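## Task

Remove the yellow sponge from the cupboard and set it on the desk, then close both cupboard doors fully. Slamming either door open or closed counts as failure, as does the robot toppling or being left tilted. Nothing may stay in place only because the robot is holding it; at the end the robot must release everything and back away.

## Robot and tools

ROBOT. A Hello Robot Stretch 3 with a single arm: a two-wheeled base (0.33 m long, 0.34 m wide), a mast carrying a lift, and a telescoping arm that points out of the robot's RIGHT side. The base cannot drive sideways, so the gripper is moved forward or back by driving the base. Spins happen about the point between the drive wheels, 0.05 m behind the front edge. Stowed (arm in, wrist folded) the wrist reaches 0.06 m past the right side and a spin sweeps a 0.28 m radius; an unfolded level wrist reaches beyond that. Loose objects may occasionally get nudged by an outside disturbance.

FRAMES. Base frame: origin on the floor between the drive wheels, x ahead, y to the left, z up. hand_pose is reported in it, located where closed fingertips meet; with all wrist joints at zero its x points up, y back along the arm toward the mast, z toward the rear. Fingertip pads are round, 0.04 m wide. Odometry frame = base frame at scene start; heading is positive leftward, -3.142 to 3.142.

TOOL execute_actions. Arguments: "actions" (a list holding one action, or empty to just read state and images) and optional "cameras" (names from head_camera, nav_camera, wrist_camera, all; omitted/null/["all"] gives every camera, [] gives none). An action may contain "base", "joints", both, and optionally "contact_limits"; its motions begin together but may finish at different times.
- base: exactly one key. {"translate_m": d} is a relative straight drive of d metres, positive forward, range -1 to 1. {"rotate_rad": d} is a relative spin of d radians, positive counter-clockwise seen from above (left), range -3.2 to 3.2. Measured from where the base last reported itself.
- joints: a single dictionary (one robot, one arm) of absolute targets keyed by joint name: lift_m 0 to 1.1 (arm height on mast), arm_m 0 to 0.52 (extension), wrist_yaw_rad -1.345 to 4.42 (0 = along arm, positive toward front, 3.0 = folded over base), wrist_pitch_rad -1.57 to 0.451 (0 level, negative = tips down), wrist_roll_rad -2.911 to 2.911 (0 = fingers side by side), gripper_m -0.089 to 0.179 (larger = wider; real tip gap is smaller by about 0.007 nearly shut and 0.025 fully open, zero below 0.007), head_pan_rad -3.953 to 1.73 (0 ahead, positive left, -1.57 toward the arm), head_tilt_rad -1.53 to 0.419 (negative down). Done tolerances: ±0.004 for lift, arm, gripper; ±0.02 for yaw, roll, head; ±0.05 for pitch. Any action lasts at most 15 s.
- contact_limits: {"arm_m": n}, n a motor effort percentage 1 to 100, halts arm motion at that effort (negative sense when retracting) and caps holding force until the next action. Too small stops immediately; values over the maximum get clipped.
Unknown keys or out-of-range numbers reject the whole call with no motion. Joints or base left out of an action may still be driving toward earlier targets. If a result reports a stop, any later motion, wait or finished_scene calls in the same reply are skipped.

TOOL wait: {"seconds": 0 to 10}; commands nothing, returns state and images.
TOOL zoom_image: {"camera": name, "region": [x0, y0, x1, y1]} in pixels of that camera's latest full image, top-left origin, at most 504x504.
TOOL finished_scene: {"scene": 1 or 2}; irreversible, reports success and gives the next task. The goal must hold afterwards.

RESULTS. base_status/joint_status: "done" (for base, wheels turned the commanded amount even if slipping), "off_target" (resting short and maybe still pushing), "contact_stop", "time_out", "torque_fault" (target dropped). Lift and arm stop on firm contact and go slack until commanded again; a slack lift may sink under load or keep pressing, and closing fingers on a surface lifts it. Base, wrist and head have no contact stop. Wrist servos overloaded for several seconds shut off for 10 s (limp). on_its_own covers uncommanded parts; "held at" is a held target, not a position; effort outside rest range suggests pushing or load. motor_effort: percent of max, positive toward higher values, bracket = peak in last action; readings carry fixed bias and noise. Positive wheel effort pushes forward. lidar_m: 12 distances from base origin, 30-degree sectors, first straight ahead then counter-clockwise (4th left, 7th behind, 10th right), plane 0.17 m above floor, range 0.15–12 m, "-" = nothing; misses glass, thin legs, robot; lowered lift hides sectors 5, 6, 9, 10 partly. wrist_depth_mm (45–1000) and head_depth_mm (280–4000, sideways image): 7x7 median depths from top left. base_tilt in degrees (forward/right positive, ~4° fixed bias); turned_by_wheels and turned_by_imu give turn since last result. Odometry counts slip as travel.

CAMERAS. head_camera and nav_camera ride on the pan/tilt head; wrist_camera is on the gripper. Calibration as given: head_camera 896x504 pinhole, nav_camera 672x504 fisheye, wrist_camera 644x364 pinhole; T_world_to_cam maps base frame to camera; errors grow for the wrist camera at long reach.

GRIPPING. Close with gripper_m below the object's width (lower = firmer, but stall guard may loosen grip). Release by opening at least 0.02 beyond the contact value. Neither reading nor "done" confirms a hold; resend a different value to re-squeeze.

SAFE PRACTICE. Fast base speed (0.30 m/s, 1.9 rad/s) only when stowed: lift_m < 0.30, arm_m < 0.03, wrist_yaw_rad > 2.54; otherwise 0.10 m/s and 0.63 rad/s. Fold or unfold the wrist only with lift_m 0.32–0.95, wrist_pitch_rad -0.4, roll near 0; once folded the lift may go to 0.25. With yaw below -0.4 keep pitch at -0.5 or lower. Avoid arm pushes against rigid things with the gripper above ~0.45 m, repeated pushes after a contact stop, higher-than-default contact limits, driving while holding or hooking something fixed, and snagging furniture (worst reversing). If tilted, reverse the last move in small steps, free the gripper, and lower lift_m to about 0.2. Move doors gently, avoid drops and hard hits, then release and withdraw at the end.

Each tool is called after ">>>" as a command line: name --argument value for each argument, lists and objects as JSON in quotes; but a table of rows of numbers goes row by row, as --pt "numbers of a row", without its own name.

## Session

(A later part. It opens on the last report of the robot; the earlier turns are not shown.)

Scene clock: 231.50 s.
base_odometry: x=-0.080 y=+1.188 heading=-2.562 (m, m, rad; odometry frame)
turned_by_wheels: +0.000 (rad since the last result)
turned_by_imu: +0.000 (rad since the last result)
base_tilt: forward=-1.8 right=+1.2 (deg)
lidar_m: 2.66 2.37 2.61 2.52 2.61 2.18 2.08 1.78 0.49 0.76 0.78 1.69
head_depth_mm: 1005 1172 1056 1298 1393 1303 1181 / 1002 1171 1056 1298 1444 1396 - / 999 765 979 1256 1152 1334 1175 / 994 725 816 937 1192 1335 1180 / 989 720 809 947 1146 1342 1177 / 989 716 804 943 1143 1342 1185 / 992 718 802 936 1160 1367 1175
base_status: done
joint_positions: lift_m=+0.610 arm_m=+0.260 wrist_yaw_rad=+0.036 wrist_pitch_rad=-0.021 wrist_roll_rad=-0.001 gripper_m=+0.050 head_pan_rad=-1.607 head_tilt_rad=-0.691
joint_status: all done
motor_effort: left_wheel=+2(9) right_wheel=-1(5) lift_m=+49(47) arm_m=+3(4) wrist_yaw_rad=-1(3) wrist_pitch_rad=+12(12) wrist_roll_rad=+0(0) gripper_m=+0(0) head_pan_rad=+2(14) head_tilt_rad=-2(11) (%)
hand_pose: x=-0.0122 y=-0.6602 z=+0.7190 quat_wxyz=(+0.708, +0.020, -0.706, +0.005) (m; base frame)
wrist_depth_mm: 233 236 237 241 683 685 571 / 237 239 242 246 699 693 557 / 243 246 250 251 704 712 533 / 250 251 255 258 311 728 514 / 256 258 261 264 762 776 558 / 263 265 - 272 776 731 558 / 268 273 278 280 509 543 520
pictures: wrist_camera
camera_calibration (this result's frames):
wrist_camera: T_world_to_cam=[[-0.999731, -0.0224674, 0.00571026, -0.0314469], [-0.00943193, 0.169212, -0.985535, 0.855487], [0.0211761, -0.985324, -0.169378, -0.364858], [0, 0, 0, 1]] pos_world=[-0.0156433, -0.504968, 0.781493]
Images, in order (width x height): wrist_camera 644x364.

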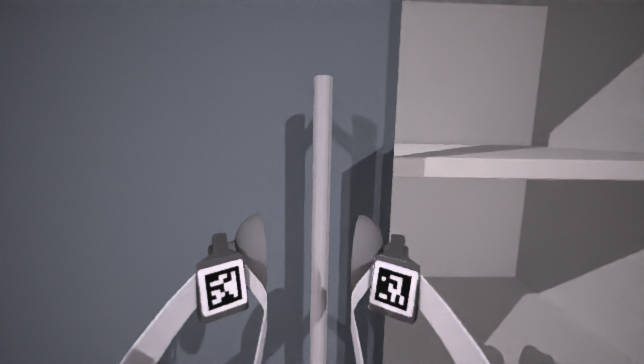

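>>> execute_actions --actions '[{"base": {"translate_m": -0.008}, "joints": {"arm_m": 0.37, "gripper_m": 0.03}, "contact_limits": {"arm_m": 10}}]' --cameras '["wrist_camera"]'

Scene clock: 239.50 s.
base_odometry: x=-0.073 y=+1.193 heading=-2.562 (m, m, rad; odometry frame)
turned_by_wheels: +0.000 (rad since the last result)
turned_by_imu: -0.001 (rad since the last result)
base_tilt: forward=-1.8 right=+1.1 (deg)
lidar_m: 2.67 2.37 2.61 2.53 2.60 2.17 2.08 1.78 0.49 0.75 0.78 1.69
head_depth_mm: 1007 1176 1055 1280 1381 1308 1176 / 1004 1169 1052 1299 1431 1398 - / 999 1138 1012 1300 - 1367 1175 / 996 723 813 905 1228 1337 1177 / 991 721 810 949 1156 1336 1178 / 986 716 808 945 1144 1341 1184 / 987 715 800 939 1137 1365 1177
base_status: done
joint_positions: lift_m=+0.610 arm_m=+0.337 wrist_yaw_rad=+0.036 wrist_pitch_rad=-0.022 wrist_roll_rad=-0.001 gripper_m=+0.030 head_pan_rad=-1.607 head_tilt_rad=-0.693
joint_status: arm_m contact_stop (moved +0.078 of +0.110); the others done
on_its_own: arm_m is slack since a contact_stop, until your next command for it (your +0.370 is given up)
motor_effort: left_wheel=+1(6) right_wheel=+0(7) lift_m=+48(48) arm_m=+0(10) wrist_yaw_rad=-2(1) wrist_pitch_rad=+12(17) wrist_roll_rad=+0(0) gripper_m=-1(72) head_pan_rad=+2(3) head_tilt_rad=-2(3) (%)
contact_limits: arm_m 10 (drawing in: default 17, maximum 29; extending or still: default 25, maximum 40)
hand_pose: x=-0.0123 y=-0.7378 z=+0.7188 quat_wxyz=(+0.708, +0.021, -0.706, +0.005) (m; base frame)
wrist_depth_mm: 161 163 164 166 194 613 552 / 165 166 168 170 200 619 561 / 169 171 173 173 415 642 523 / 173 176 178 179 230 236 237 / 178 179 181 183 663 675 552 / 182 184 - 151 684 683 546 / 187 189 193 194 488 539 522
pictures: wrist_camera
camera_calibration (this result's frames):
wrist_camera: T_world_to_cam=[[-0.999733, -0.0223877, 0.00572367, -0.0331612], [-0.00945265, 0.170192, -0.985366, 0.868964], [0.021086, -0.985157, -0.170358, -0.440464], [0, 0, 0, 1]] pos_world=[-0.0156507, -0.582559, 0.7814]
Images, in order (width x height): wrist_camera 644x364.

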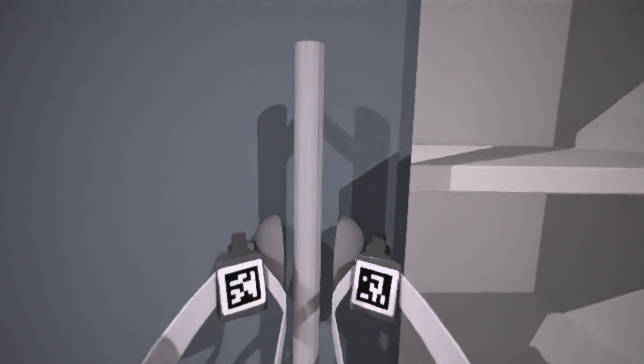

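>>> execute_actions --actions '[{"joints": {"arm_m": 0.332, "gripper_m": -0.045}}]' --cameras '[]'

>>> execute_actions --actions '[{"base": {"translate_m": 0.015}, "joints": {"arm_m": 0.252}, "contact_limits": {"arm_m": 25}}]' --cameras '[]'

>>> execute_actions --actions '[{"base": {"translate_m": 0.031}, "joints": {"arm_m": 0.177}, "contact_limits": {"arm_m": 25}}]' --cameras '[]'

>>> execute_actions --actions '[{"base": {"translate_m": 0.046}, "joints": {"arm_m": 0.109}, "contact_limits": {"arm_m": 25}}]' --cameras '[]'

>>> execute_actions --actions '[{"base": {"translate_m": 0.059}, "joints": {"arm_m": 0.053, "head_pan_rad": -1.75}, "contact_limits": {"arm_m": 25}}]' --cameras '["head_camera"]'

Scene clock: 256.30 s.
base_odometry: x=-0.073 y=+1.193 heading=-2.561 (m, m, rad; odometry frame)
turned_by_wheels: +0.000 (rad since the last result)
turned_by_imu: +0.000 (rad since the last result)
base_tilt: forward=-1.8 right=+1.1 (deg)
lidar_m: 2.67 2.37 2.61 2.53 2.61 2.17 2.08 1.78 0.49 0.75 0.78 1.70
head_depth_mm: 1007 1178 1053 1286 1386 1307 1179 / 1003 1167 1053 1298 1435 1398 - / 994 1136 1012 1292 - 1367 1179 / 992 722 814 912 1224 1337 1184 / 986 718 812 953 1149 1338 1175 / 986 714 805 944 1140 1336 1175 / 981 715 801 935 1131 1373 1180
base_status: not commanded
joint_positions: lift_m=+0.610 arm_m=+0.332 wrist_yaw_rad=+0.037 wrist_pitch_rad=-0.021 wrist_roll_rad=-0.001 gripper_m=-0.044 head_pan_rad=-1.607 head_tilt_rad=-0.693
joint_status: all done
motor_effort: left_wheel=+3(3) right_wheel=-3(3) lift_m=+48(48) arm_m=-3(3) wrist_yaw_rad=-2(3) wrist_pitch_rad=+12(12) wrist_roll_rad=+0(0) gripper_m=-20(96) head_pan_rad=+3(1) head_tilt_rad=-2(1) (%)
hand_pose: x=-0.0119 y=-0.7328 z=+0.7191 quat_wxyz=(+0.708, +0.021, -0.706, +0.006) (m; base frame)
wrist_depth_mm: 165 167 168 170 199 616 560 / 170 170 172 174 204 624 553 / 174 175 177 178 427 648 528 / 177 179 181 182 235 271 243 / 182 183 185 153 670 683 554 / 187 189 190 - 673 683 547 / 192 194 197 199 489 543 522
pictures: none
No camera images: the call's "cameras" was empty. Leave "cameras" out to get every camera's image.

Scene clock: 258.10 s.
base_odometry: x=-0.086 y=+1.184 heading=-2.561 (m, m, rad; odometry frame)
turned_by_wheels: +0.000 (rad since the last result)
turned_by_imu: +0.000 (rad since the last result)
base_tilt: forward=-1.8 right=+1.1 (deg)
lidar_m: 2.65 2.36 2.61 2.53 2.60 2.18 2.09 1.78 0.49 0.67 0.74 1.70
head_depth_mm: 1008 1176 1053 1291 1391 1305 1178 / 1003 1167 1050 1302 1429 1397 - / 996 759 935 1220 1148 1331 1179 / 994 666 721 832 1075 1308 1177 / 985 679 739 868 1059 1308 1176 / 983 695 753 890 1090 1309 1180 / 985 692 771 917 1195 1368 1180
base_status: done
joint_positions: lift_m=+0.610 arm_m=+0.252 wrist_yaw_rad=+0.037 wrist_pitch_rad=-0.022 wrist_roll_rad=-0.001 gripper_m=-0.044 head_pan_rad=-1.607 head_tilt_rad=-0.693
joint_status: all done
motor_effort: left_wheel=+2(12) right_wheel=-2(15) lift_m=+48(48) arm_m=-2(6) wrist_yaw_rad=-2(16) wrist_pitch_rad=+12(13) wrist_roll_rad=+0(0) gripper_m=-19(21) head_pan_rad=+3(2) head_tilt_rad=-3(2) (%)
contact_limits: arm_m 25 (drawing in: default 17, maximum 29; extending or still: default 25, maximum 40)
hand_pose: x=-0.0119 y=-0.6528 z=+0.7189 quat_wxyz=(+0.708, +0.021, -0.706, +0.005) (m; base frame)
wrist_depth_mm: 193 185 177 168 165 705 580 / 198 190 181 169 169 715 566 / 204 196 186 173 174 735 545 / 210 201 191 178 197 739 522 / 216 207 197 165 203 774 566 / 223 212 204 - 628 724 568 / 230 220 206 194 218 544 522
pictures: none
No camera images: the call's "cameras" was empty. Leave "cameras" out to get every camera's image.

Scene clock: 259.83 s.
base_odometry: x=-0.111 y=+1.167 heading=-2.561 (m, m, rad; odometry frame)
turned_by_wheels: +0.000 (rad since the last result)
turned_by_imu: +0.000 (rad since the last result)
base_tilt: forward=-1.8 right=+1.1 (deg)
lidar_m: 2.62 2.32 2.61 2.53 2.61 2.22 2.12 1.78 0.51 0.59 0.71 1.70
head_depth_mm: 1004 1170 1056 1293 1428 1334 1156 / 1001 1175 1054 1297 1420 1397 - / 999 1138 636 786 1394 - 1181 / 992 712 642 750 894 1256 1176 / 989 711 676 798 980 1275 1179 / 984 654 710 848 1059 1314 1182 / 986 682 747 906 1541 1370 1175
base_status: done
joint_positions: lift_m=+0.610 arm_m=+0.177 wrist_yaw_rad=+0.035 wrist_pitch_rad=-0.022 wrist_roll_rad=-0.001 gripper_m=-0.044 head_pan_rad=-1.607 head_tilt_rad=-0.693
joint_status: all done
motor_effort: left_wheel=+2(12) right_wheel=-2(18) lift_m=+48(48) arm_m=-2(1) wrist_yaw_rad=-1(22) wrist_pitch_rad=+13(13) wrist_roll_rad=+0(0) gripper_m=-19(22) head_pan_rad=+2(2) head_tilt_rad=-2(2) (%)
contact_limits: arm_m 25 (drawing in: default 17, maximum 29; extending or still: default 25, maximum 40)
hand_pose: x=-0.0124 y=-0.5778 z=+0.7186 quat_wxyz=(+0.708, +0.021, -0.706, +0.004) (m; base frame)
wrist_depth_mm: 238 214 189 169 159 750 610 / 246 220 195 167 162 794 618 / 257 228 200 169 167 794 588 / 267 233 205 175 172 840 581 / 279 241 214 177 176 839 599 / 288 250 227 - 194 732 609 / 300 260 221 193 192 540 542
pictures: none
No camera images: the call's "cameras" was empty. Leave "cameras" out to get every camera's image.

Scene clock: 261.50 s.
base_odometry: x=-0.150 y=+1.142 heading=-2.561 (m, m, rad; odometry frame)
turned_by_wheels: +0.000 (rad since the last result)
turned_by_imu: +0.000 (rad since the last result)
base_tilt: forward=-1.8 right=+1.1 (deg)
lidar_m: 2.58 2.29 2.63 2.53 2.60 2.27 2.17 1.78 0.54 0.51 0.69 1.69
head_depth_mm: 1004 1173 1052 1291 1429 1364 1153 / 1004 1172 1053 1291 1431 1401 - / 998 1160 542 633 795 1402 1135 / 993 762 575 671 807 1141 1164 / 992 718 623 743 921 1208 1181 / 984 714 682 828 1050 1303 1182 / 992 677 752 980 1640 1362 1176
base_status: done
joint_positions: lift_m=+0.610 arm_m=+0.109 wrist_yaw_rad=+0.031 wrist_pitch_rad=-0.023 wrist_roll_rad=-0.001 gripper_m=-0.044 head_pan_rad=-1.607 head_tilt_rad=-0.693
joint_status: all done
motor_effort: left_wheel=+0(9) right_wheel=+1(15) lift_m=+48(48) arm_m=-2(2) wrist_yaw_rad=+3(20) wrist_pitch_rad=+13(13) wrist_roll_rad=+0(0) gripper_m=-19(21) head_pan_rad=+3(3) head_tilt_rad=-1(2) (%)
contact_limits: arm_m 25 (drawing in: default 17, maximum 29; extending or still: default 25, maximum 40)
hand_pose: x=-0.0136 y=-0.5097 z=+0.7184 quat_wxyz=(+0.708, +0.019, -0.706, +0.002) (m; base frame)
wrist_depth_mm: 344 261 210 173 152 741 656 / 362 271 215 170 156 843 653 / 380 279 222 172 160 803 628 / 855 290 228 178 165 851 630 / 888 299 240 177 171 908 663 / 918 313 258 - 171 732 646 / 937 332 244 192 181 567 580
pictures: none
No camera images: the call's "cameras" was empty. Leave "cameras" out to get every camera's image.

Scene clock: 263.33 s.
base_odometry: x=-0.199 y=+1.110 heading=-2.561 (m, m, rad; odometry frame)
turned_by_wheels: +0.000 (rad since the last result)
turned_by_imu: +0.000 (rad since the last result)
base_tilt: forward=-1.7 right=+1.1 (deg)
lidar_m: 2.51 2.24 2.62 2.53 2.61 2.33 2.23 1.78 0.58 0.45 0.72 1.69
head_depth_mm: 1059 1233 1100 1327 1468 1304 1153 / 1041 1224 1100 1302 1495 1367 1198 / 1025 1199 1057 1261 1447 1374 - / 1006 1176 489 559 667 831 - / 988 1153 517 612 735 996 1168 / 983 764 568 694 887 1239 1179 / 971 714 638 797 1133 1372 1177
base_status: done
joint_positions: lift_m=+0.610 arm_m=+0.053 wrist_yaw_rad=+0.021 wrist_pitch_rad=-0.024 wrist_roll_rad=-0.001 gripper_m=-0.044 head_pan_rad=-1.743 head_tilt_rad=-0.693
joint_status: all done
motor_effort: left_wheel=-2(7) right_wheel=+5(12) lift_m=+48(48) arm_m=-1(3) wrist_yaw_rad=+11(11) wrist_pitch_rad=+14(15) wrist_roll_rad=+1(0) gripper_m=-20(20) head_pan_rad=-3(18) head_tilt_rad=-3(2) (%)
contact_limits: arm_m 25 (drawing in: default 17, maximum 29; extending or still: default 25, maximum 40)
hand_pose: x=-0.0162 y=-0.4537 z=+0.7182 quat_wxyz=(+0.708, +0.016, -0.706, -0.002) (m; base frame)
wrist_depth_mm: 853 349 239 179 146 151 688 / 880 362 246 173 148 154 714 / 893 386 254 171 151 161 679 / 912 401 261 180 155 897 697 / 956 424 276 155 160 863 725 / 965 445 309 158 160 677 683 / 993 474 276 194 174 602 653
pictures: head_camera (sideways: a quarter turn clockwise sets it upright)
camera_calibration (this result's frames):
head_camera: T_world_to_cam=[[0.139839, 0.662122, -0.736233, 0.981888], [0.984424, -0.172983, 0.0314097, -0.0417688], [-0.106559, -0.729158, -0.675999, 0.839819], [0, 0, 0, 1]] pos_world=[-0.00669802, -0.0449953, 1.29193]
Images, in order (width x height): head_camera 896x504.

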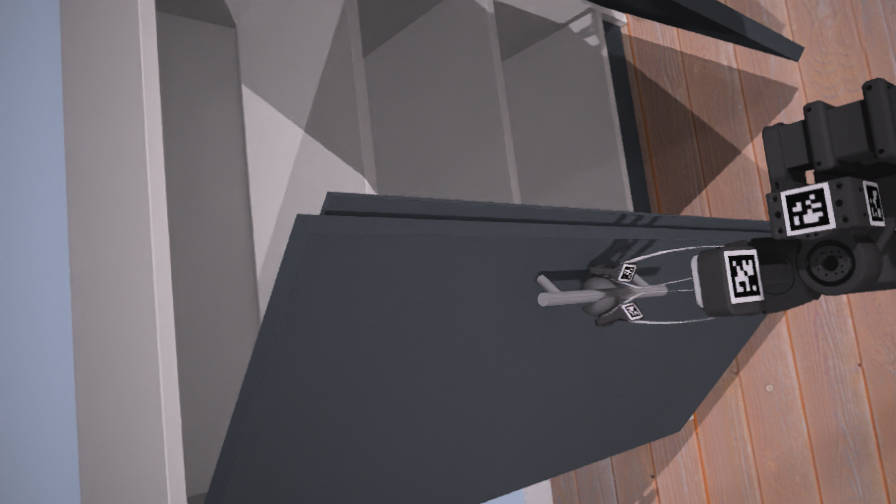

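>>> execute_actions --actions '[{"joints": {"gripper_m": 0.05, "wrist_yaw_rad": 0.03}}]' --cameras '[]'

>>> execute_actions --actions '[{"joints": {"wrist_pitch_rad": -1.2, "arm_m": 0.0}}]' --cameras '[]'

>>> execute_actions --actions '[{"base": {"translate_m": -0.2}, "joints": {"gripper_m": 0.0, "head_pan_rad": -1.35, "head_tilt_rad": -0.65}}]' --cameras '["head_camera"]'

>>> execute_actions --actions '[{"joints": {"wrist_pitch_rad": 0.0, "arm_m": 0.27}, "contact_limits": {"arm_m": 12}}]' --cameras '["head_camera", "wrist_camera"]'

Scene clock: 292.07 s.
base_odometry: x=-0.199 y=+1.110 heading=-2.561 (m, m, rad; odometry frame)
turned_by_wheels: +0.000 (rad since the last result)
turned_by_imu: +0.000 (rad since the last result)
base_tilt: forward=-1.8 right=+1.2 (deg)
lidar_m: 2.51 2.24 2.62 2.53 2.60 2.33 2.22 0.58 0.58 0.45 0.72 1.69
head_depth_mm: 1064 1230 1099 1325 1465 1299 1160 / 1044 1223 1102 1301 1486 1364 1202 / 1027 1198 1057 1220 1434 1367 - / 1006 1172 492 565 681 846 - / 992 1148 526 625 759 1012 1164 / 982 765 576 704 897 1251 1181 / 970 713 643 806 1145 1369 1175
base_status: not commanded
joint_positions: lift_m=+0.610 arm_m=+0.053 wrist_yaw_rad=+0.033 wrist_pitch_rad=-0.022 wrist_roll_rad=-0.001 gripper_m=+0.050 head_pan_rad=-1.743 head_tilt_rad=-0.693
joint_status: all done
motor_effort: left_wheel=+1(2) right_wheel=-1(5) lift_m=+48(48) arm_m=+0(1) wrist_yaw_rad=-3(11) wrist_pitch_rad=+13(14) wrist_roll_rad=+0(1) gripper_m=+1(81) head_pan_rad=-4(2) head_tilt_rad=-2(3) (%)
hand_pose: x=-0.0131 y=-0.4536 z=+0.7187 quat_wxyz=(+0.708, +0.020, -0.706, +0.003) (m; base frame)
wrist_depth_mm: 849 368 254 193 156 153 705 / 874 389 262 185 158 156 730 / 894 407 268 188 161 163 691 / 921 422 279 192 164 169 694 / 966 445 300 199 163 174 720 / 969 475 - 202 161 650 704 / 981 - 304 206 180 607 667
pictures: none
No camera images: the call's "cameras" was empty. Leave "cameras" out to get every camera's image.

Scene clock: 293.57 s.
base_odometry: x=-0.199 y=+1.110 heading=-2.561 (m, m, rad; odometry frame)
turned_by_wheels: +0.000 (rad since the last result)
turned_by_imu: +0.000 (rad since the last result)
base_tilt: forward=-1.8 right=+1.0 (deg)
lidar_m: 2.52 2.24 2.62 2.53 2.61 2.32 2.23 0.58 0.58 0.45 0.72 1.69
head_depth_mm: 1062 1235 1100 1332 1467 1310 1148 / 1044 1227 1099 1299 1482 1365 1200 / 1027 1191 1052 1219 1449 1367 1203 / 1005 1179 492 567 688 877 1117 / 993 1154 525 625 775 1020 1177 / 986 764 576 701 898 1248 1177 / 971 713 642 802 1144 1369 1176
base_status: not commanded
joint_positions: lift_m=+0.610 arm_m=+0.000 wrist_yaw_rad=+0.032 wrist_pitch_rad=-1.201 wrist_roll_rad=-0.001 gripper_m=+0.050 head_pan_rad=-1.743 head_tilt_rad=-0.693
joint_status: all done
motor_effort: left_wheel=+1(1) right_wheel=-1(1) lift_m=+48(48) arm_m=-2(3) wrist_yaw_rad=-3(3) wrist_pitch_rad=+0(12) wrist_roll_rad=+1(0) gripper_m=+0(1) head_pan_rad=-4(4) head_tilt_rad=-2(1) (%)
hand_pose: x=-0.0194 y=-0.2153 z=+0.5008 quat_wxyz=(+0.590, +0.409, -0.576, -0.390) (m; base frame)
wrist_depth_mm: 763 777 630 401 769 803 636 / 720 730 758 509 763 779 470 / 699 703 713 723 743 742 760 / 674 684 690 703 701 720 732 / 647 651 668 664 683 699 702 / 633 630 - 658 650 662 667 / 602 604 612 - - 636 647
pictures: none
No camera images: the call's "cameras" was empty. Leave "cameras" out to get every camera's image.

Scene clock: 296.73 s.
base_odometry: x=-0.032 y=+1.219 heading=-2.561 (m, m, rad; odometry frame)
turned_by_wheels: +0.000 (rad since the last result)
turned_by_imu: -0.001 (rad since the last result)
base_tilt: forward=-1.8 right=+1.1 (deg)
lidar_m: 2.72 2.42 2.63 2.52 2.61 2.12 2.03 1.78 0.46 0.46 0.47 1.69
head_depth_mm: 980 818 1129 1222 1190 1330 1168 / 1003 888 1132 1267 1389 1335 1201 / 1023 884 1133 1270 1396 1361 1196 / 1045 889 503 548 659 852 1124 / 1066 888 558 659 811 1127 1194 / 1097 818 707 906 1546 1396 1196 / 1126 1225 1468 1731 1687 1400 1196
base_status: done
joint_positions: lift_m=+0.610 arm_m=+0.000 wrist_yaw_rad=+0.032 wrist_pitch_rad=-1.201 wrist_roll_rad=-0.001 gripper_m=+0.000 head_pan_rad=-1.357 head_tilt_rad=-0.656
joint_status: all done
motor_effort: left_wheel=+2(5) right_wheel=+0(6) lift_m=+48(48) arm_m=-2(2) wrist_yaw_rad=-2(2) wrist_pitch_rad=+0(0) wrist_roll_rad=+0(0) gripper_m=-1(80) head_pan_rad=+2(23) head_tilt_rad=+1(7) (%)
hand_pose: x=-0.0194 y=-0.2153 z=+0.5008 quat_wxyz=(+0.590, +0.409, -0.576, -0.390) (m; base frame)
wrist_depth_mm: 756 540 783 776 793 517 832 / 728 733 540 758 762 780 807 / 716 716 717 730 740 751 754 / 678 689 686 704 718 720 739 / 644 656 659 690 685 690 709 / 630 637 640 - 666 664 672 / 605 600 613 - - 644 658
pictures: head_camera (sideways: a quarter turn clockwise sets it upright)
camera_calibration (this result's frames):
head_camera: T_world_to_cam=[[-0.113683, 0.638903, -0.760841, 1.01551], [0.976918, 0.211288, 0.0314565, -0.0417854], [0.180854, -0.739703, -0.648175, 0.801875], [0, 0, 0, 1]] pos_world=[0.0112447, -0.0468334, 1.29371]
Images, in order (width x height): head_camera 896x504.

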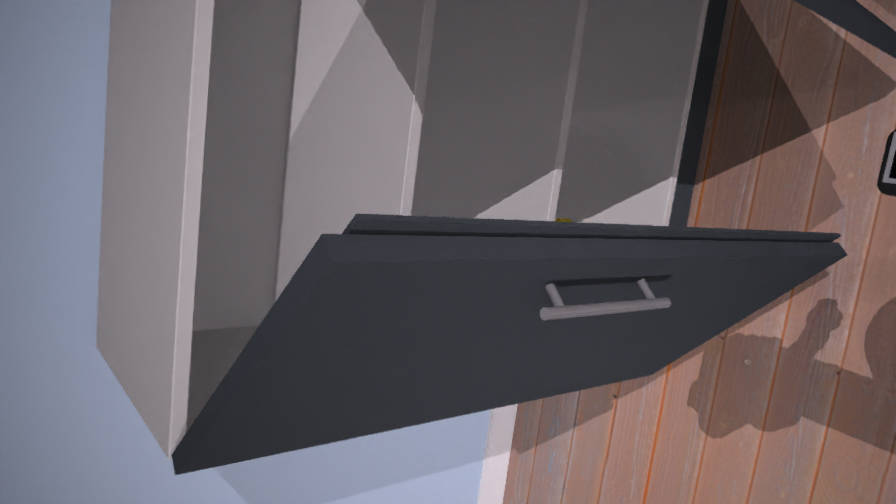

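Scene clock: 299.93 s.
base_odometry: x=-0.032 y=+1.219 heading=-2.561 (m, m, rad; odometry frame)
turned_by_wheels: +0.000 (rad since the last result)
turned_by_imu: +0.000 (rad since the last result)
base_tilt: forward=-1.7 right=+1.1 (deg)
lidar_m: 2.71 2.41 2.63 2.53 2.61 2.12 2.03 1.78 0.46 0.46 0.47 1.70
head_depth_mm: 985 815 1126 1227 1152 - 1180 / 1002 889 1131 1269 - 1333 1196 / 1023 890 1129 1274 1402 1358 1193 / 1044 888 502 549 660 852 1130 / 1063 893 556 660 810 1128 1196 / 1094 818 705 904 1545 1398 1199 / 1126 1220 1470 1728 1679 1398 1194
base_status: not commanded
joint_positions: lift_m=+0.610 arm_m=+0.270 wrist_yaw_rad=+0.031 wrist_pitch_rad=-0.021 wrist_roll_rad=-0.001 gripper_m=+0.000 head_pan_rad=-1.357 head_tilt_rad=-0.656
joint_status: all done
motor_effort: left_wheel=+2(2) right_wheel=+0(0) lift_m=+48(48) arm_m=+2(3) wrist_yaw_rad=-2(2) wrist_pitch_rad=+12(14) wrist_roll_rad=+0(0) gripper_m=-1(2) head_pan_rad=+2(2) head_tilt_rad=+2(3) (%)
contact_limits: arm_m 12 (drawing in: default 17, maximum 29; extending or still: default 25, maximum 40)
hand_pose: x=-0.0136 y=-0.6703 z=+0.7190 quat_wxyz=(+0.708, +0.018, -0.706, +0.003) (m; base frame)
wrist_depth_mm: 554 640 652 667 681 677 492 / 556 650 676 678 686 686 496 / 517 675 677 686 697 671 497 / 508 685 715 713 728 643 456 / 572 711 712 736 739 714 493 / 562 695 721 - 727 677 496 / 515 529 526 531 539 540 493
pictures: head_camera (sideways: a quarter turn clockwise sets it upright), wrist_camera
camera_calibration (this result's frames):
head_camera: T_world_to_cam=[[-0.113708, 0.638717, -0.760993, 1.01571], [0.976895, 0.211392, 0.0314566, -0.0417855], [0.180959, -0.739834, -0.647997, 0.801641], [0, 0, 0, 1]] pos_world=[0.0112498, -0.0468348, 1.29372]
wrist_camera: T_world_to_cam=[[-0.999836, -0.0172143, 0.00570952, -0.0294949], [-0.00854086, 0.169189, -0.985547, 0.857205], [0.0159995, -0.985433, -0.169308, -0.37492], [0, 0, 0, 1]] pos_world=[-0.0161702, -0.514996, 0.781507]
Images, in order (width x height): head_camera 896x504, wrist_camera 644x364.

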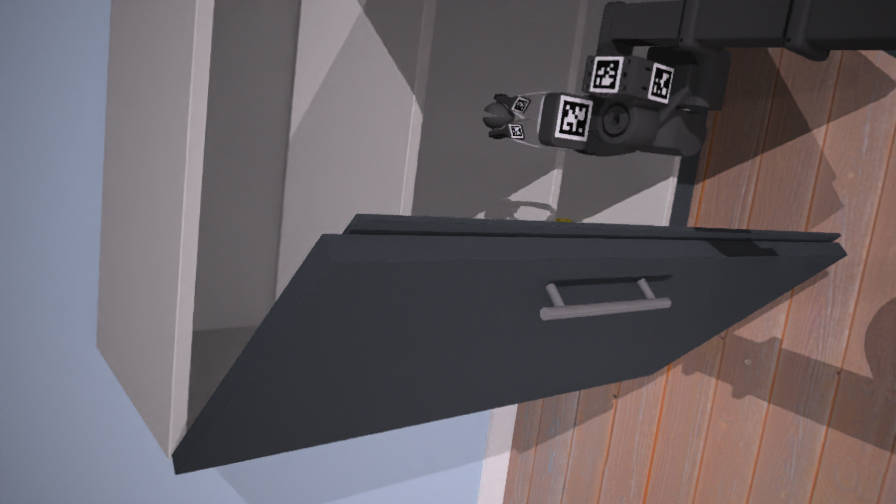

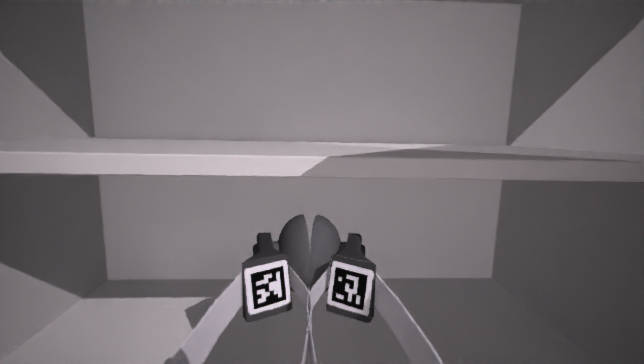

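>>> execute_actions --actions '[{"joints": {"wrist_yaw_rad": 0.9}}]' --cameras '[]'

>>> execute_actions --actions '[{"base": {"translate_m": 0.25}, "joints": {"arm_m": 0.27, "head_pan_rad": -1.45, "head_tilt_rad": -0.75}}]' --cameras '["head_camera", "nav_camera"]'

Scene clock: 306.63 s.
base_odometry: x=-0.032 y=+1.219 heading=-2.561 (m, m, rad; odometry frame)
turned_by_wheels: +0.000 (rad since the last result)
turned_by_imu: -0.001 (rad since the last result)
base_tilt: forward=-1.7 right=+1.0 (deg)
lidar_m: 2.72 2.41 2.62 2.52 2.61 2.12 2.03 1.78 0.46 0.46 0.47 1.69
head_depth_mm: 985 814 1131 1232 1150 - 1182 / 1000 886 1130 1266 1189 1334 1193 / 1024 887 1134 1268 1188 1365 1194 / 1042 887 502 547 650 847 1122 / 1068 890 556 658 809 1124 1191 / 1093 816 705 905 1550 1395 1196 / 1126 1217 1469 1743 1676 1397 1193
base_status: not commanded
joint_positions: lift_m=+0.610 arm_m=+0.270 wrist_yaw_rad=+0.896 wrist_pitch_rad=-0.021 wrist_roll_rad=-0.001 gripper_m=+0.000 head_pan_rad=-1.357 head_tilt_rad=-0.656
joint_status: all done
motor_effort: left_wheel=+1(2) right_wheel=+0(0) lift_m=+48(48) arm_m=+2(2) wrist_yaw_rad=+2(1) wrist_pitch_rad=+12(12) wrist_roll_rad=+0(0) gripper_m=-2(0) head_pan_rad=+3(2) head_tilt_rad=+2(3) (%)
hand_pose: x=+0.1783 y=-0.5745 z=+0.7190 quat_wxyz=(+0.641, +0.313, -0.633, +0.300) (m; base frame)
wrist_depth_mm: - 71 132 465 619 640 549 / - 72 134 478 644 648 551 / - 72 135 476 634 651 549 / - 73 137 487 634 629 285 / - 73 130 533 722 692 569 / - 74 110 - 705 678 574 / - 71 165 511 534 544 556
pictures: none
No camera images: the call's "cameras" was empty. Leave "cameras" out to get every camera's image.

Scene clock: 310.07 s.
base_odometry: x=-0.241 y=+1.082 heading=-2.561 (m, m, rad; odometry frame)
turned_by_wheels: +0.000 (rad since the last result)
turned_by_imu: +0.000 (rad since the last result)
base_tilt: forward=-1.8 right=+1.1 (deg)
lidar_m: 2.47 2.19 2.63 2.53 2.61 2.38 2.27 0.61 0.71 0.72 0.37 1.69
head_depth_mm: 846 1132 1005 1227 1435 1344 - / 845 1138 1009 1226 - 1331 1155 / 846 1143 1010 1227 1442 1332 1161 / 848 1133 1007 1228 1410 1334 1158 / 1052 689 766 839 969 1118 1147 / 1082 586 575 627 686 757 1117 / 1095 1231 467 493 539 1278 1156
base_status: done
joint_positions: lift_m=+0.610 arm_m=+0.270 wrist_yaw_rad=+0.898 wrist_pitch_rad=-0.021 wrist_roll_rad=-0.001 gripper_m=+0.000 head_pan_rad=-1.443 head_tilt_rad=-0.741
joint_status: all done
motor_effort: left_wheel=+0(6) right_wheel=+1(10) lift_m=+48(48) arm_m=+2(2) wrist_yaw_rad=+1(5) wrist_pitch_rad=+12(12) wrist_roll_rad=+1(1) gripper_m=-2(3) head_pan_rad=-4(11) head_tilt_rad=-3(13) (%)
hand_pose: x=+0.1785 y=-0.5742 z=+0.7190 quat_wxyz=(+0.641, +0.313, -0.633, +0.300) (m; base frame)
wrist_depth_mm: 116 128 148 175 216 279 512 / 118 130 150 179 223 295 522 / 120 132 154 185 231 312 523 / 122 135 158 190 240 292 286 / 125 138 160 199 249 355 564 / 127 140 159 - 268 379 576 / 129 143 174 210 263 410 543
pictures: head_camera (sideways: a quarter turn clockwise sets it upright), nav_camera (sideways: a quarter turn counterclockwise sets it upright)
camera_calibration (this result's frames):
head_camera: T_world_to_cam=[[-0.066433, 0.707804, -0.703278, 0.940198], [0.991767, 0.124172, 0.0312867, -0.0416515], [0.109472, -0.69541, -0.710226, 0.883018], [0, 0, 0, 1]] pos_world=[0.00710288, -0.0462449, 1.28967]
nav_camera: T_world_to_cam=[[0.0851231, -0.674246, 0.733584, -0.915263], [-0.990712, -0.135628, -0.00969772, 0.0691377], [0.106033, -0.725946, -0.679529, 0.840483], [0, 0, 0, 1]] pos_world=[0.0572864, 0.00240991, 1.24323]
Images, in order (width x height): head_camera 896x504, nav_camera 672x504.

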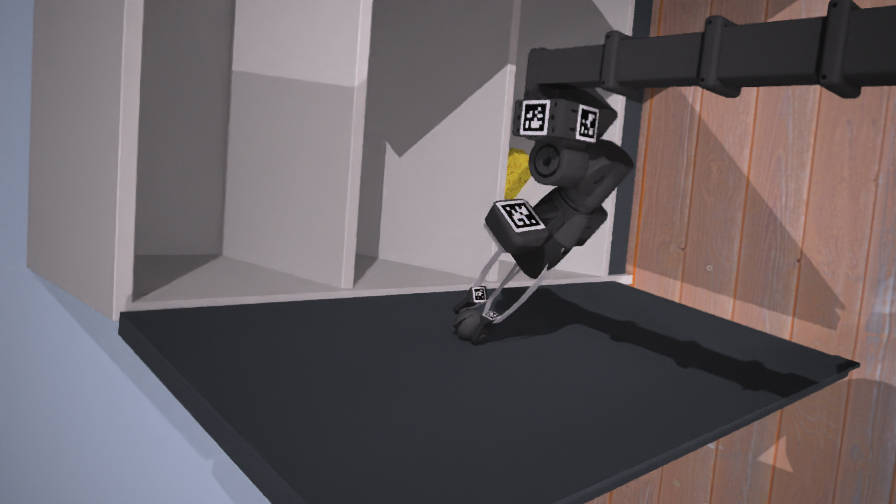

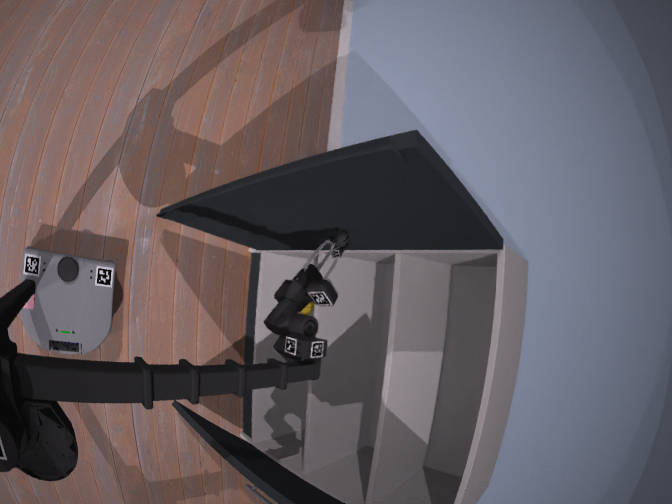

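>>> execute_actions --actions '[{"base": {"translate_m": -0.19}, "joints": {"arm_m": 0.0, "lift_m": 0.32}}]' --cameras '["head_camera"]'

>>> execute_actions --actions '[{"base": {"rotate_rad": -1.0}, "joints": {"lift_m": 0.2, "head_pan_rad": -0.5, "head_tilt_rad": -0.9}}]' --cameras '["nav_camera"]'

Scene clock: 350.77 s.
base_odometry: x=-0.082 y=+1.187 heading=-2.561 (m, m, rad; odometry frame)
turned_by_wheels: +0.000 (rad since the last result)
turned_by_imu: -0.001 (rad since the last result)
base_tilt: forward=-1.8 right=+1.1 (deg)
lidar_m: 2.66 2.36 2.60 2.53 2.60 2.17 2.09 1.78 0.49 0.99 0.58 0.51
head_depth_mm: 847 1142 1005 1223 1407 1340 1137 / 846 1140 1008 1229 1421 1341 1158 / 844 1151 1010 1229 1449 1335 1154 / 847 1167 1048 1262 1449 1330 1181 / 844 1179 1043 1260 1459 1333 1164 / 850 991 972 1095 1204 1279 1160 / 1064 767 811 865 931 1000 1117
base_status: done
joint_positions: lift_m=+0.320 arm_m=+0.000 wrist_yaw_rad=+0.900 wrist_pitch_rad=-0.021 wrist_roll_rad=-0.001 gripper_m=+0.000 head_pan_rad=-1.443 head_tilt_rad=-0.741
joint_status: all done
motor_effort: left_wheel=+2(5) right_wheel=-1(5) lift_m=+30(39) arm_m=-2(3) wrist_yaw_rad=-1(1) wrist_pitch_rad=+12(12) wrist_roll_rad=+0(0) gripper_m=-1(2) head_pan_rad=-4(4) head_tilt_rad=-3(3) (%)
hand_pose: x=+0.1788 y=-0.3043 z=+0.4297 quat_wxyz=(+0.641, +0.314, -0.633, +0.301) (m; base frame)
wrist_depth_mm: - 331 363 432 535 682 722 / - - 371 442 549 810 758 / - - 379 453 568 840 770 / - - 386 465 586 782 625 / - - 390 486 609 891 792 / - 975 386 - 657 807 761 / 774 741 432 511 660 606 614
pictures: head_camera (sideways: a quarter turn clockwise sets it upright)
camera_calibration (this result's frames):
head_camera: T_world_to_cam=[[-0.066366, 0.708003, -0.703084, 0.939945], [0.991784, 0.124035, 0.0312858, -0.0416504], [0.109358, -0.695231, -0.710418, 0.883269], [0, 0, 0, 1]] pos_world=[0.00709648, -0.0462417, 1.28965]
Images, in order (width x height): head_camera 896x504.

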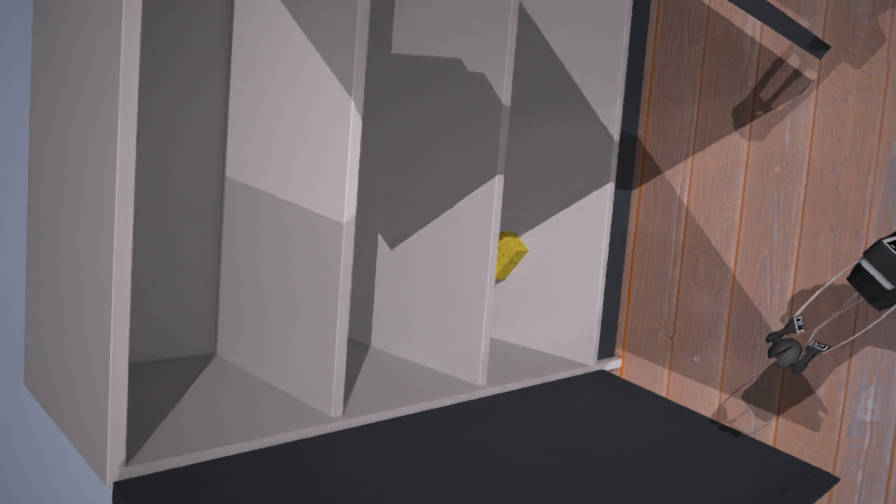

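Scene clock: 353.30 s.
base_odometry: x=-0.082 y=+1.187 heading=+2.722 (m, m, rad; odometry frame)
turned_by_wheels: -1.000 (rad since the last result)
turned_by_imu: -0.979 (rad since the last result)
base_tilt: forward=-1.7 right=+1.1 (deg)
lidar_m: 0.55 0.51 2.65 2.35 2.60 2.53 2.65 2.16 2.09 1.68 0.49 0.99
head_depth_mm: 1060 951 1251 1446 1392 1226 1116 / 1065 957 1255 1449 1427 1249 1149 / 1075 956 1252 1448 1423 1255 1119 / 1084 956 1256 1457 1420 1250 1117 / 1090 961 1258 1448 1432 1252 1125 / 1072 960 1200 1285 1375 1254 1127 / 842 871 922 984 1058 1194 1123
base_status: done
joint_positions: lift_m=+0.200 arm_m=+0.000 wrist_yaw_rad=+0.900 wrist_pitch_rad=-0.020 wrist_roll_rad=-0.001 gripper_m=+0.000 head_pan_rad=-0.507 head_tilt_rad=-0.889
joint_status: all done
motor_effort: left_wheel=+4(9) right_wheel=-3(7) lift_m=+29(28) arm_m=-2(2) wrist_yaw_rad=+0(0) wrist_pitch_rad=+12(12) wrist_roll_rad=+0(0) gripper_m=-2(2) head_pan_rad=+2(36) head_tilt_rad=-2(17) (%)
hand_pose: x=+0.1788 y=-0.3043 z=+0.3098 quat_wxyz=(+0.641, +0.314, -0.633, +0.301) (m; base frame)
wrist_depth_mm: 793 953 985 - 316 - - / 693 924 989 - 351 - - / 760 988 - - 403 - - / 775 - - - 334 - - / 706 779 793 907 374 - - / 618 648 660 - 366 823 832 / 576 598 593 593 568 599 621
pictures: nav_camera (sideways: a quarter turn counterclockwise sets it upright)
camera_calibration (this result's frames):
nav_camera: T_world_to_cam=[[0.681548, -0.380475, 0.625084, -0.777514], [-0.479844, -0.877287, -0.0107979, 0.0674516], [0.552487, -0.292584, -0.780483, 0.969049], [0, 0, 0, 1]] pos_world=[0.0268929, 0.0468772, 1.24307]
Images, in order (width x height): nav_camera 672x504.

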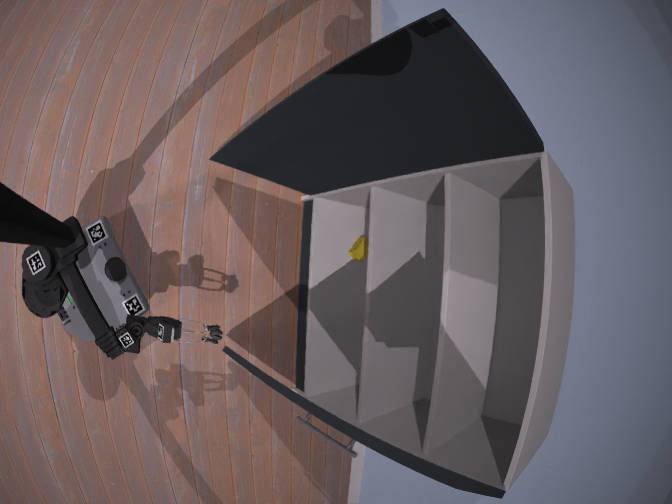

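>>> execute_actions --actions '[{"base": {"translate_m": 0.30}}]' --cameras '[]'

>>> execute_actions --actions '[{"base": {"rotate_rad": 1.03}, "joints": {"wrist_yaw_rad": 0.03, "wrist_pitch_rad": -0.3, "gripper_m": 0.13, "head_pan_rad": -1.5, "head_tilt_rad": -1.0}}]' --cameras '["wrist_camera", "nav_camera"]'

Scene clock: 363.43 s.
base_odometry: x=-0.356 y=+1.309 heading=+2.722 (m, m, rad; odometry frame)
turned_by_wheels: +0.000 (rad since the last result)
turned_by_imu: +0.000 (rad since the last result)
base_tilt: forward=-1.8 right=+1.2 (deg)
lidar_m: 0.32 0.25 0.25 2.34 2.84 2.78 2.92 2.31 2.24 0.45 0.97 0.63
head_depth_mm: 502 922 782 1040 1255 1256 1117 / 501 929 782 1062 1257 1252 1144 / 503 929 783 1063 1284 1248 1123 / 502 926 783 1066 1282 1256 1123 / 504 923 784 1032 1243 1237 1122 / 505 643 665 731 805 898 1006 / 829 487 520 557 596 644 698
base_status: done
joint_positions: lift_m=+0.200 arm_m=+0.000 wrist_yaw_rad=+0.900 wrist_pitch_rad=-0.020 wrist_roll_rad=-0.001 gripper_m=+0.000 head_pan_rad=-0.507 head_tilt_rad=-0.889
joint_status: not commanded
motor_effort: left_wheel=+4(11) right_wheel=-3(4) lift_m=+30(30) arm_m=-2(1) wrist_yaw_rad=+0(1) wrist_pitch_rad=+11(11) wrist_roll_rad=+0(0) gripper_m=-2(1) head_pan_rad=+2(2) head_tilt_rad=-4(3) (%)
hand_pose: x=+0.1788 y=-0.3043 z=+0.3098 quat_wxyz=(+0.641, +0.314, -0.633, +0.301) (m; base frame)
wrist_depth_mm: 515 700 732 777 816 744 542 / 375 452 433 539 517 645 499 / 517 735 784 818 858 710 541 / 518 754 788 843 887 747 542 / 511 712 804 843 828 705 544 / 487 516 543 - 546 551 511 / 391 394 416 439 459 493 518
pictures: none
No camera images: the call's "cameras" was empty. Leave "cameras" out to get every camera's image.

Scene clock: 366.00 s.
base_odometry: x=-0.356 y=+1.309 heading=-2.531 (m, m, rad; odometry frame)
turned_by_wheels: +1.030 (rad since the last result)
turned_by_imu: +1.008 (rad since the last result)
base_tilt: forward=-1.7 right=+1.1 (deg)
lidar_m: 0.25 2.33 2.87 2.78 2.89 2.32 2.25 0.45 0.98 0.69 0.32 0.25
head_depth_mm: 862 816 747 1022 1297 1221 1105 / 874 817 747 1026 1294 1217 - / 883 818 1064 1040 1291 1235 - / 893 820 1061 1040 1316 1241 - / 809 797 801 1005 1270 1219 1104 / 536 589 649 722 815 933 1081 / 441 468 505 551 602 663 1085
base_status: done
joint_positions: lift_m=+0.200 arm_m=+0.000 wrist_yaw_rad=+0.032 wrist_pitch_rad=-0.314 wrist_roll_rad=-0.001 gripper_m=+0.130 head_pan_rad=-1.493 head_tilt_rad=-0.988
joint_status: all done
motor_effort: left_wheel=-4(8) right_wheel=+5(10) lift_m=+31(31) arm_m=-2(2) wrist_yaw_rad=-2(1) wrist_pitch_rad=+8(9) wrist_roll_rad=+0(1) gripper_m=+0(82) head_pan_rad=-3(35) head_tilt_rad=-3(10) (%)
hand_pose: x=-0.0139 y=-0.3814 z=+0.2371 quat_wxyz=(+0.701, +0.122, -0.696, -0.099) (m; base frame)
wrist_depth_mm: 254 366 627 640 650 645 644 / 266 365 668 693 677 697 686 / 263 367 670 717 720 727 722 / 267 370 510 518 522 537 553 / 271 345 379 385 390 395 407 / 276 - 392 397 398 396 402 / 266 376 393 396 402 393 410
pictures: nav_camera (sideways: a quarter turn counterclockwise sets it upright), wrist_camera
camera_calibration (this result's frames):
nav_camera: T_world_to_cam=[[0.0636213, -0.836042, 0.544964, -0.669362], [-0.996463, -0.0832605, -0.0114008, 0.0713866], [0.0549055, -0.542311, -0.838382, 1.04736], [0, 0, 0, 1]] pos_world=[0.056214, 0.0143229, 1.24368]
wrist_camera: T_world_to_cam=[[-0.999747, -0.0204513, 0.00941101, -0.0242409], [-0.0175511, 0.44624, -0.894741, 0.417347], [0.014099, -0.894679, -0.446486, -0.0715418], [0, 0, 0, 1]] pos_world=[-0.0159012, -0.25074, 0.341703]
Images, in order (width x height): nav_camera 672x504, wrist_camera 644x364.

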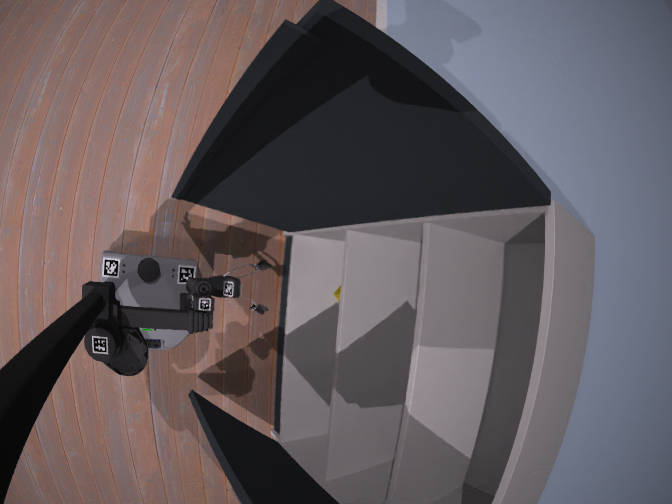

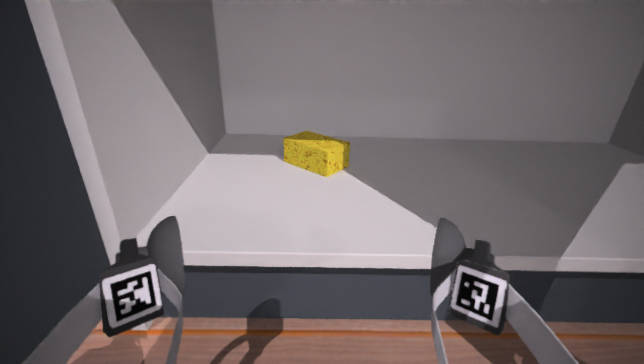

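>>> zoom_image --camera "wrist_camera" --region '[256, 110, 376, 200]'

Region (256, 110, 376, 200) of wrist_camera's 644x364 image, scaled by 4.200; it fills the top 378 rows of this view, and the rest is white.

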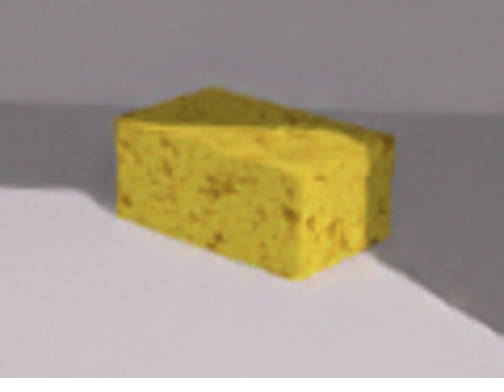

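>>> execute_actions --actions '[{"base": {"translate_m": -0.126}, "joints": {"lift_m": 0.16, "wrist_yaw_rad": 0.65, "arm_m": 0.33}, "contact_limits": {"arm_m": 15}}]' --cameras '["wrist_camera", "nav_camera"]'

Scene clock: 421.47 s.
base_odometry: x=-0.253 y=+1.381 heading=-2.531 (m, m, rad; odometry frame)
turned_by_wheels: +0.000 (rad since the last result)
turned_by_imu: -0.001 (rad since the last result)
base_tilt: forward=-1.9 right=+1.1 (deg)
lidar_m: 0.37 2.44 2.84 2.78 2.89 2.20 2.12 0.34 0.81 0.73 0.48 0.38
head_depth_mm: 858 817 746 1020 1295 1218 1088 / 873 819 747 1021 1292 1219 - / 882 818 1059 1043 1324 1227 - / 891 819 1066 1024 1326 1221 - / 901 817 1065 1045 1313 1229 1109 / 878 820 916 1036 1237 1219 1113 / 685 721 750 828 905 998 1091
base_status: done
joint_positions: lift_m=+0.160 arm_m=+0.330 wrist_yaw_rad=+0.649 wrist_pitch_rad=-0.315 wrist_roll_rad=-0.001 gripper_m=+0.130 head_pan_rad=-1.493 head_tilt_rad=-0.988
joint_status: all done
motor_effort: left_wheel=-3(11) right_wheel=+5(5) lift_m=+30(27) arm_m=+2(4) wrist_yaw_rad=+0(1) wrist_pitch_rad=+8(8) wrist_roll_rad=+0(0) gripper_m=+0(0) head_pan_rad=-2(3) head_tilt_rad=-4(4) (%)
contact_limits: arm_m 15 (drawing in: default 17, maximum 29; extending or still: default 25, maximum 40)
hand_pose: x=+0.1213 y=-0.6630 z=+0.1968 quat_wxyz=(+0.698, +0.328, -0.626, +0.118) (m; base frame)
wrist_depth_mm: 204 241 307 400 365 317 280 / 210 251 322 428 383 331 292 / 218 263 340 460 406 348 304 / 226 274 359 416 401 366 317 / 236 272 306 309 248 323 314 / 235 - 245 249 226 259 256 / 204 197 205 207 209 203 213
pictures: nav_camera (sideways: a quarter turn counterclockwise sets it upright), wrist_camera
camera_calibration (this result's frames):
nav_camera: T_world_to_cam=[[0.0634876, -0.836052, 0.544964, -0.669361], [-0.996476, -0.0831011, -0.0114008, 0.0713866], [0.0548188, -0.54232, -0.838382, 1.04736], [0, 0, 0, 1]] pos_world=[0.0562162, 0.0143149, 1.24368]
wrist_camera: T_world_to_cam=[[-0.80365, -0.595028, 0.00942323, -0.299167], [-0.273037, 0.354604, -0.894263, 0.479482], [0.52877, -0.721247, -0.447443, -0.290588], [0, 0, 0, 1]] pos_world=[0.0441456, -0.557625, 0.301581]
Images, in order (width x height): nav_camera 672x504, wrist_camera 644x364.

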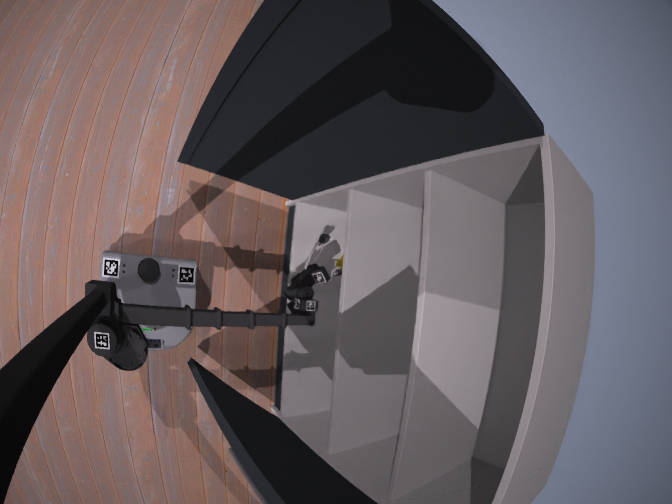

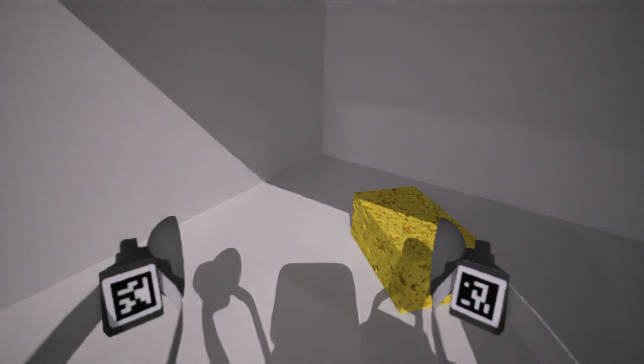

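>>> execute_actions --actions '[{"joints": {"lift_m": 0.172, "arm_m": 0.447}, "contact_limits": {"arm_m": 15}}]' --cameras '["wrist_camera"]'

Scene clock: 430.73 s.
base_odometry: x=-0.253 y=+1.381 heading=-2.531 (m, m, rad; odometry frame)
turned_by_wheels: +0.000 (rad since the last result)
turned_by_imu: -0.001 (rad since the last result)
base_tilt: forward=-1.8 right=+1.1 (deg)
lidar_m: 0.37 2.45 2.84 2.78 2.89 2.20 2.12 0.34 0.80 0.73 0.48 0.39
head_depth_mm: 861 816 746 1019 1290 1215 1094 / 875 815 745 1021 1291 1213 - / 882 819 1062 1025 1319 1223 - / 895 818 1064 1042 1319 1220 - / 895 817 1062 1042 1316 1224 1112 / 879 820 918 1032 1244 1222 1107 / 689 723 750 827 910 995 1097
base_status: not commanded
joint_positions: lift_m=+0.172 arm_m=+0.447 wrist_yaw_rad=+0.649 wrist_pitch_rad=-0.315 wrist_roll_rad=-0.001 gripper_m=+0.130 head_pan_rad=-1.493 head_tilt_rad=-0.988
joint_status: all done
motor_effort: left_wheel=-4(3) right_wheel=+5(5) lift_m=+50(52) arm_m=+2(4) wrist_yaw_rad=+0(0) wrist_pitch_rad=+8(9) wrist_roll_rad=+1(0) gripper_m=-1(0) head_pan_rad=-3(4) head_tilt_rad=-3(4) (%)
contact_limits: arm_m 15 (drawing in: default 17, maximum 29; extending or still: default 25, maximum 40)
hand_pose: x=+0.1213 y=-0.7800 z=+0.2082 quat_wxyz=(+0.698, +0.328, -0.626, +0.118) (m; base frame)
wrist_depth_mm: 204 240 306 301 255 222 196 / 211 251 322 319 268 232 204 / 218 261 339 341 283 243 212 / 227 272 362 367 301 256 222 / 236 274 325 328 317 267 233 / 240 - 260 201 267 267 245 / 218 208 217 167 214 216 228
pictures: wrist_camera
camera_calibration (this result's frames):
wrist_camera: T_world_to_cam=[[-0.803646, -0.595034, 0.00942321, -0.368897], [-0.27304, 0.354603, -0.894263, 0.531154], [0.528775, -0.721243, -0.447443, -0.369877], [0, 0, 0, 1]] pos_world=[0.0441462, -0.674626, 0.312968]
Images, in order (width x height): wrist_camera 644x364.

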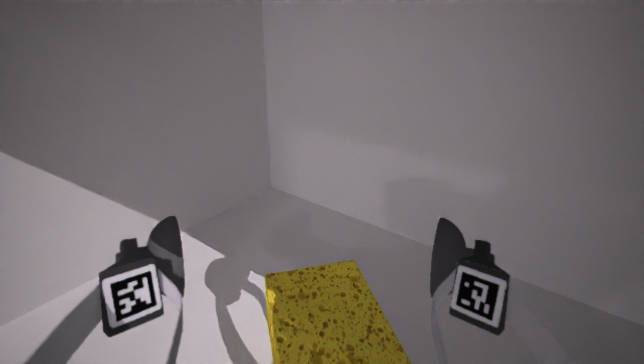

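>>> execute_actions --actions '[{"base": {"translate_m": -0.013}, "joints": {"gripper_m": 0.15, "lift_m": 0.172}}]' --cameras '[]'

>>> execute_actions --actions '[{"joints": {"lift_m": 0.112}}]' --cameras '["wrist_camera"]'

Scene clock: 450.33 s.
base_odometry: x=-0.242 y=+1.388 heading=-2.531 (m, m, rad; odometry frame)
turned_by_wheels: +0.000 (rad since the last result)
turned_by_imu: -0.001 (rad since the last result)
base_tilt: forward=-1.8 right=+1.2 (deg)
lidar_m: 0.39 2.45 2.84 2.78 2.88 2.18 2.11 0.33 0.78 0.73 0.49 0.40
head_depth_mm: 861 818 744 1018 1289 1217 1090 / 871 818 747 1019 1292 1215 - / 880 817 1062 1022 1316 1221 - / 893 819 1059 1044 1319 1221 - / 901 819 1064 1046 1317 1224 1107 / 888 821 957 1049 1289 1226 1112 / 717 755 771 856 935 1037 1096
base_status: done
joint_positions: lift_m=+0.172 arm_m=+0.447 wrist_yaw_rad=+0.649 wrist_pitch_rad=-0.315 wrist_roll_rad=-0.001 gripper_m=+0.150 head_pan_rad=-1.493 head_tilt_rad=-0.988
joint_status: all done
motor_effort: left_wheel=-4(10) right_wheel=+4(8) lift_m=+50(52) arm_m=+2(2) wrist_yaw_rad=+1(1) wrist_pitch_rad=+8(9) wrist_roll_rad=+0(0) gripper_m=+0(76) head_pan_rad=-3(3) head_tilt_rad=-4(4) (%)
hand_pose: x=+0.1213 y=-0.7800 z=+0.2082 quat_wxyz=(+0.698, +0.328, -0.626, +0.118) (m; base frame)
wrist_depth_mm: 213 253 323 300 255 221 196 / 221 264 339 322 268 231 204 / 228 274 357 343 282 243 213 / 236 286 377 368 301 255 222 / 245 292 326 330 314 264 233 / 245 259 250 202 267 - 243 / 208 214 210 167 222 217 228
pictures: none
No camera images: the call's "cameras" was empty. Leave "cameras" out to get every camera's image.

Scene clock: 451.70 s.
base_odometry: x=-0.242 y=+1.388 heading=-2.531 (m, m, rad; odometry frame)
turned_by_wheels: +0.000 (rad since the last result)
turned_by_imu: +0.000 (rad since the last result)
base_tilt: forward=-1.8 right=+1.1 (deg)
lidar_m: 0.39 2.45 2.84 2.79 2.90 2.18 2.11 0.33 0.79 0.73 0.49 0.40
head_depth_mm: 863 818 746 1017 1290 1220 1089 / 874 818 747 1023 1291 1223 - / 882 819 1064 1012 1303 1225 - / 889 819 1062 1022 1313 1222 - / 902 819 1062 1044 1321 1220 1105 / 889 820 957 1043 1290 1223 1110 / 717 754 771 856 937 1032 1098
base_status: not commanded
joint_positions: lift_m=+0.112 arm_m=+0.447 wrist_yaw_rad=+0.649 wrist_pitch_rad=-0.315 wrist_roll_rad=-0.001 gripper_m=+0.150 head_pan_rad=-1.493 head_tilt_rad=-0.988
joint_status: all done
motor_effort: left_wheel=-3(3) right_wheel=+4(4) lift_m=+30(44) arm_m=+3(2) wrist_yaw_rad=+0(0) wrist_pitch_rad=+8(8) wrist_roll_rad=+0(0) gripper_m=+1(1) head_pan_rad=-3(4) head_tilt_rad=-4(4) (%)
hand_pose: x=+0.1213 y=-0.7800 z=+0.1488 quat_wxyz=(+0.698, +0.328, -0.626, +0.118) (m; base frame)
wrist_depth_mm: 214 253 323 302 253 222 196 / 220 264 338 319 270 232 203 / 228 275 357 343 284 244 213 / 237 273 294 300 289 257 222 / 217 229 212 148 229 244 225 / 182 178 172 118 125 - 187 / 142 147 149 114 131 149 156
pictures: wrist_camera
camera_calibration (this result's frames):
wrist_camera: T_world_to_cam=[[-0.803646, -0.595034, 0.0094233, -0.368337], [-0.27304, 0.354603, -0.894263, 0.478044], [0.528775, -0.721243, -0.447443, -0.396451], [0, 0, 0, 1]] pos_world=[0.0441462, -0.674627, 0.253579]
Images, in order (width x height): wrist_camera 644x364.

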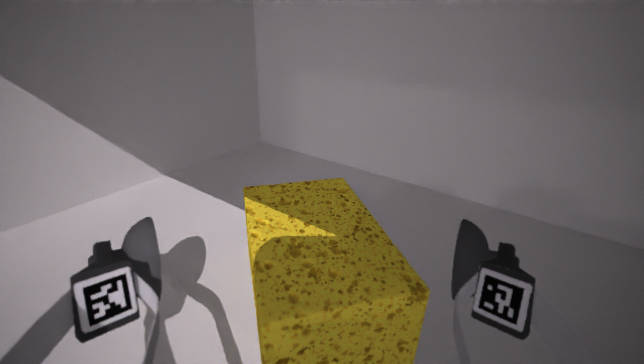

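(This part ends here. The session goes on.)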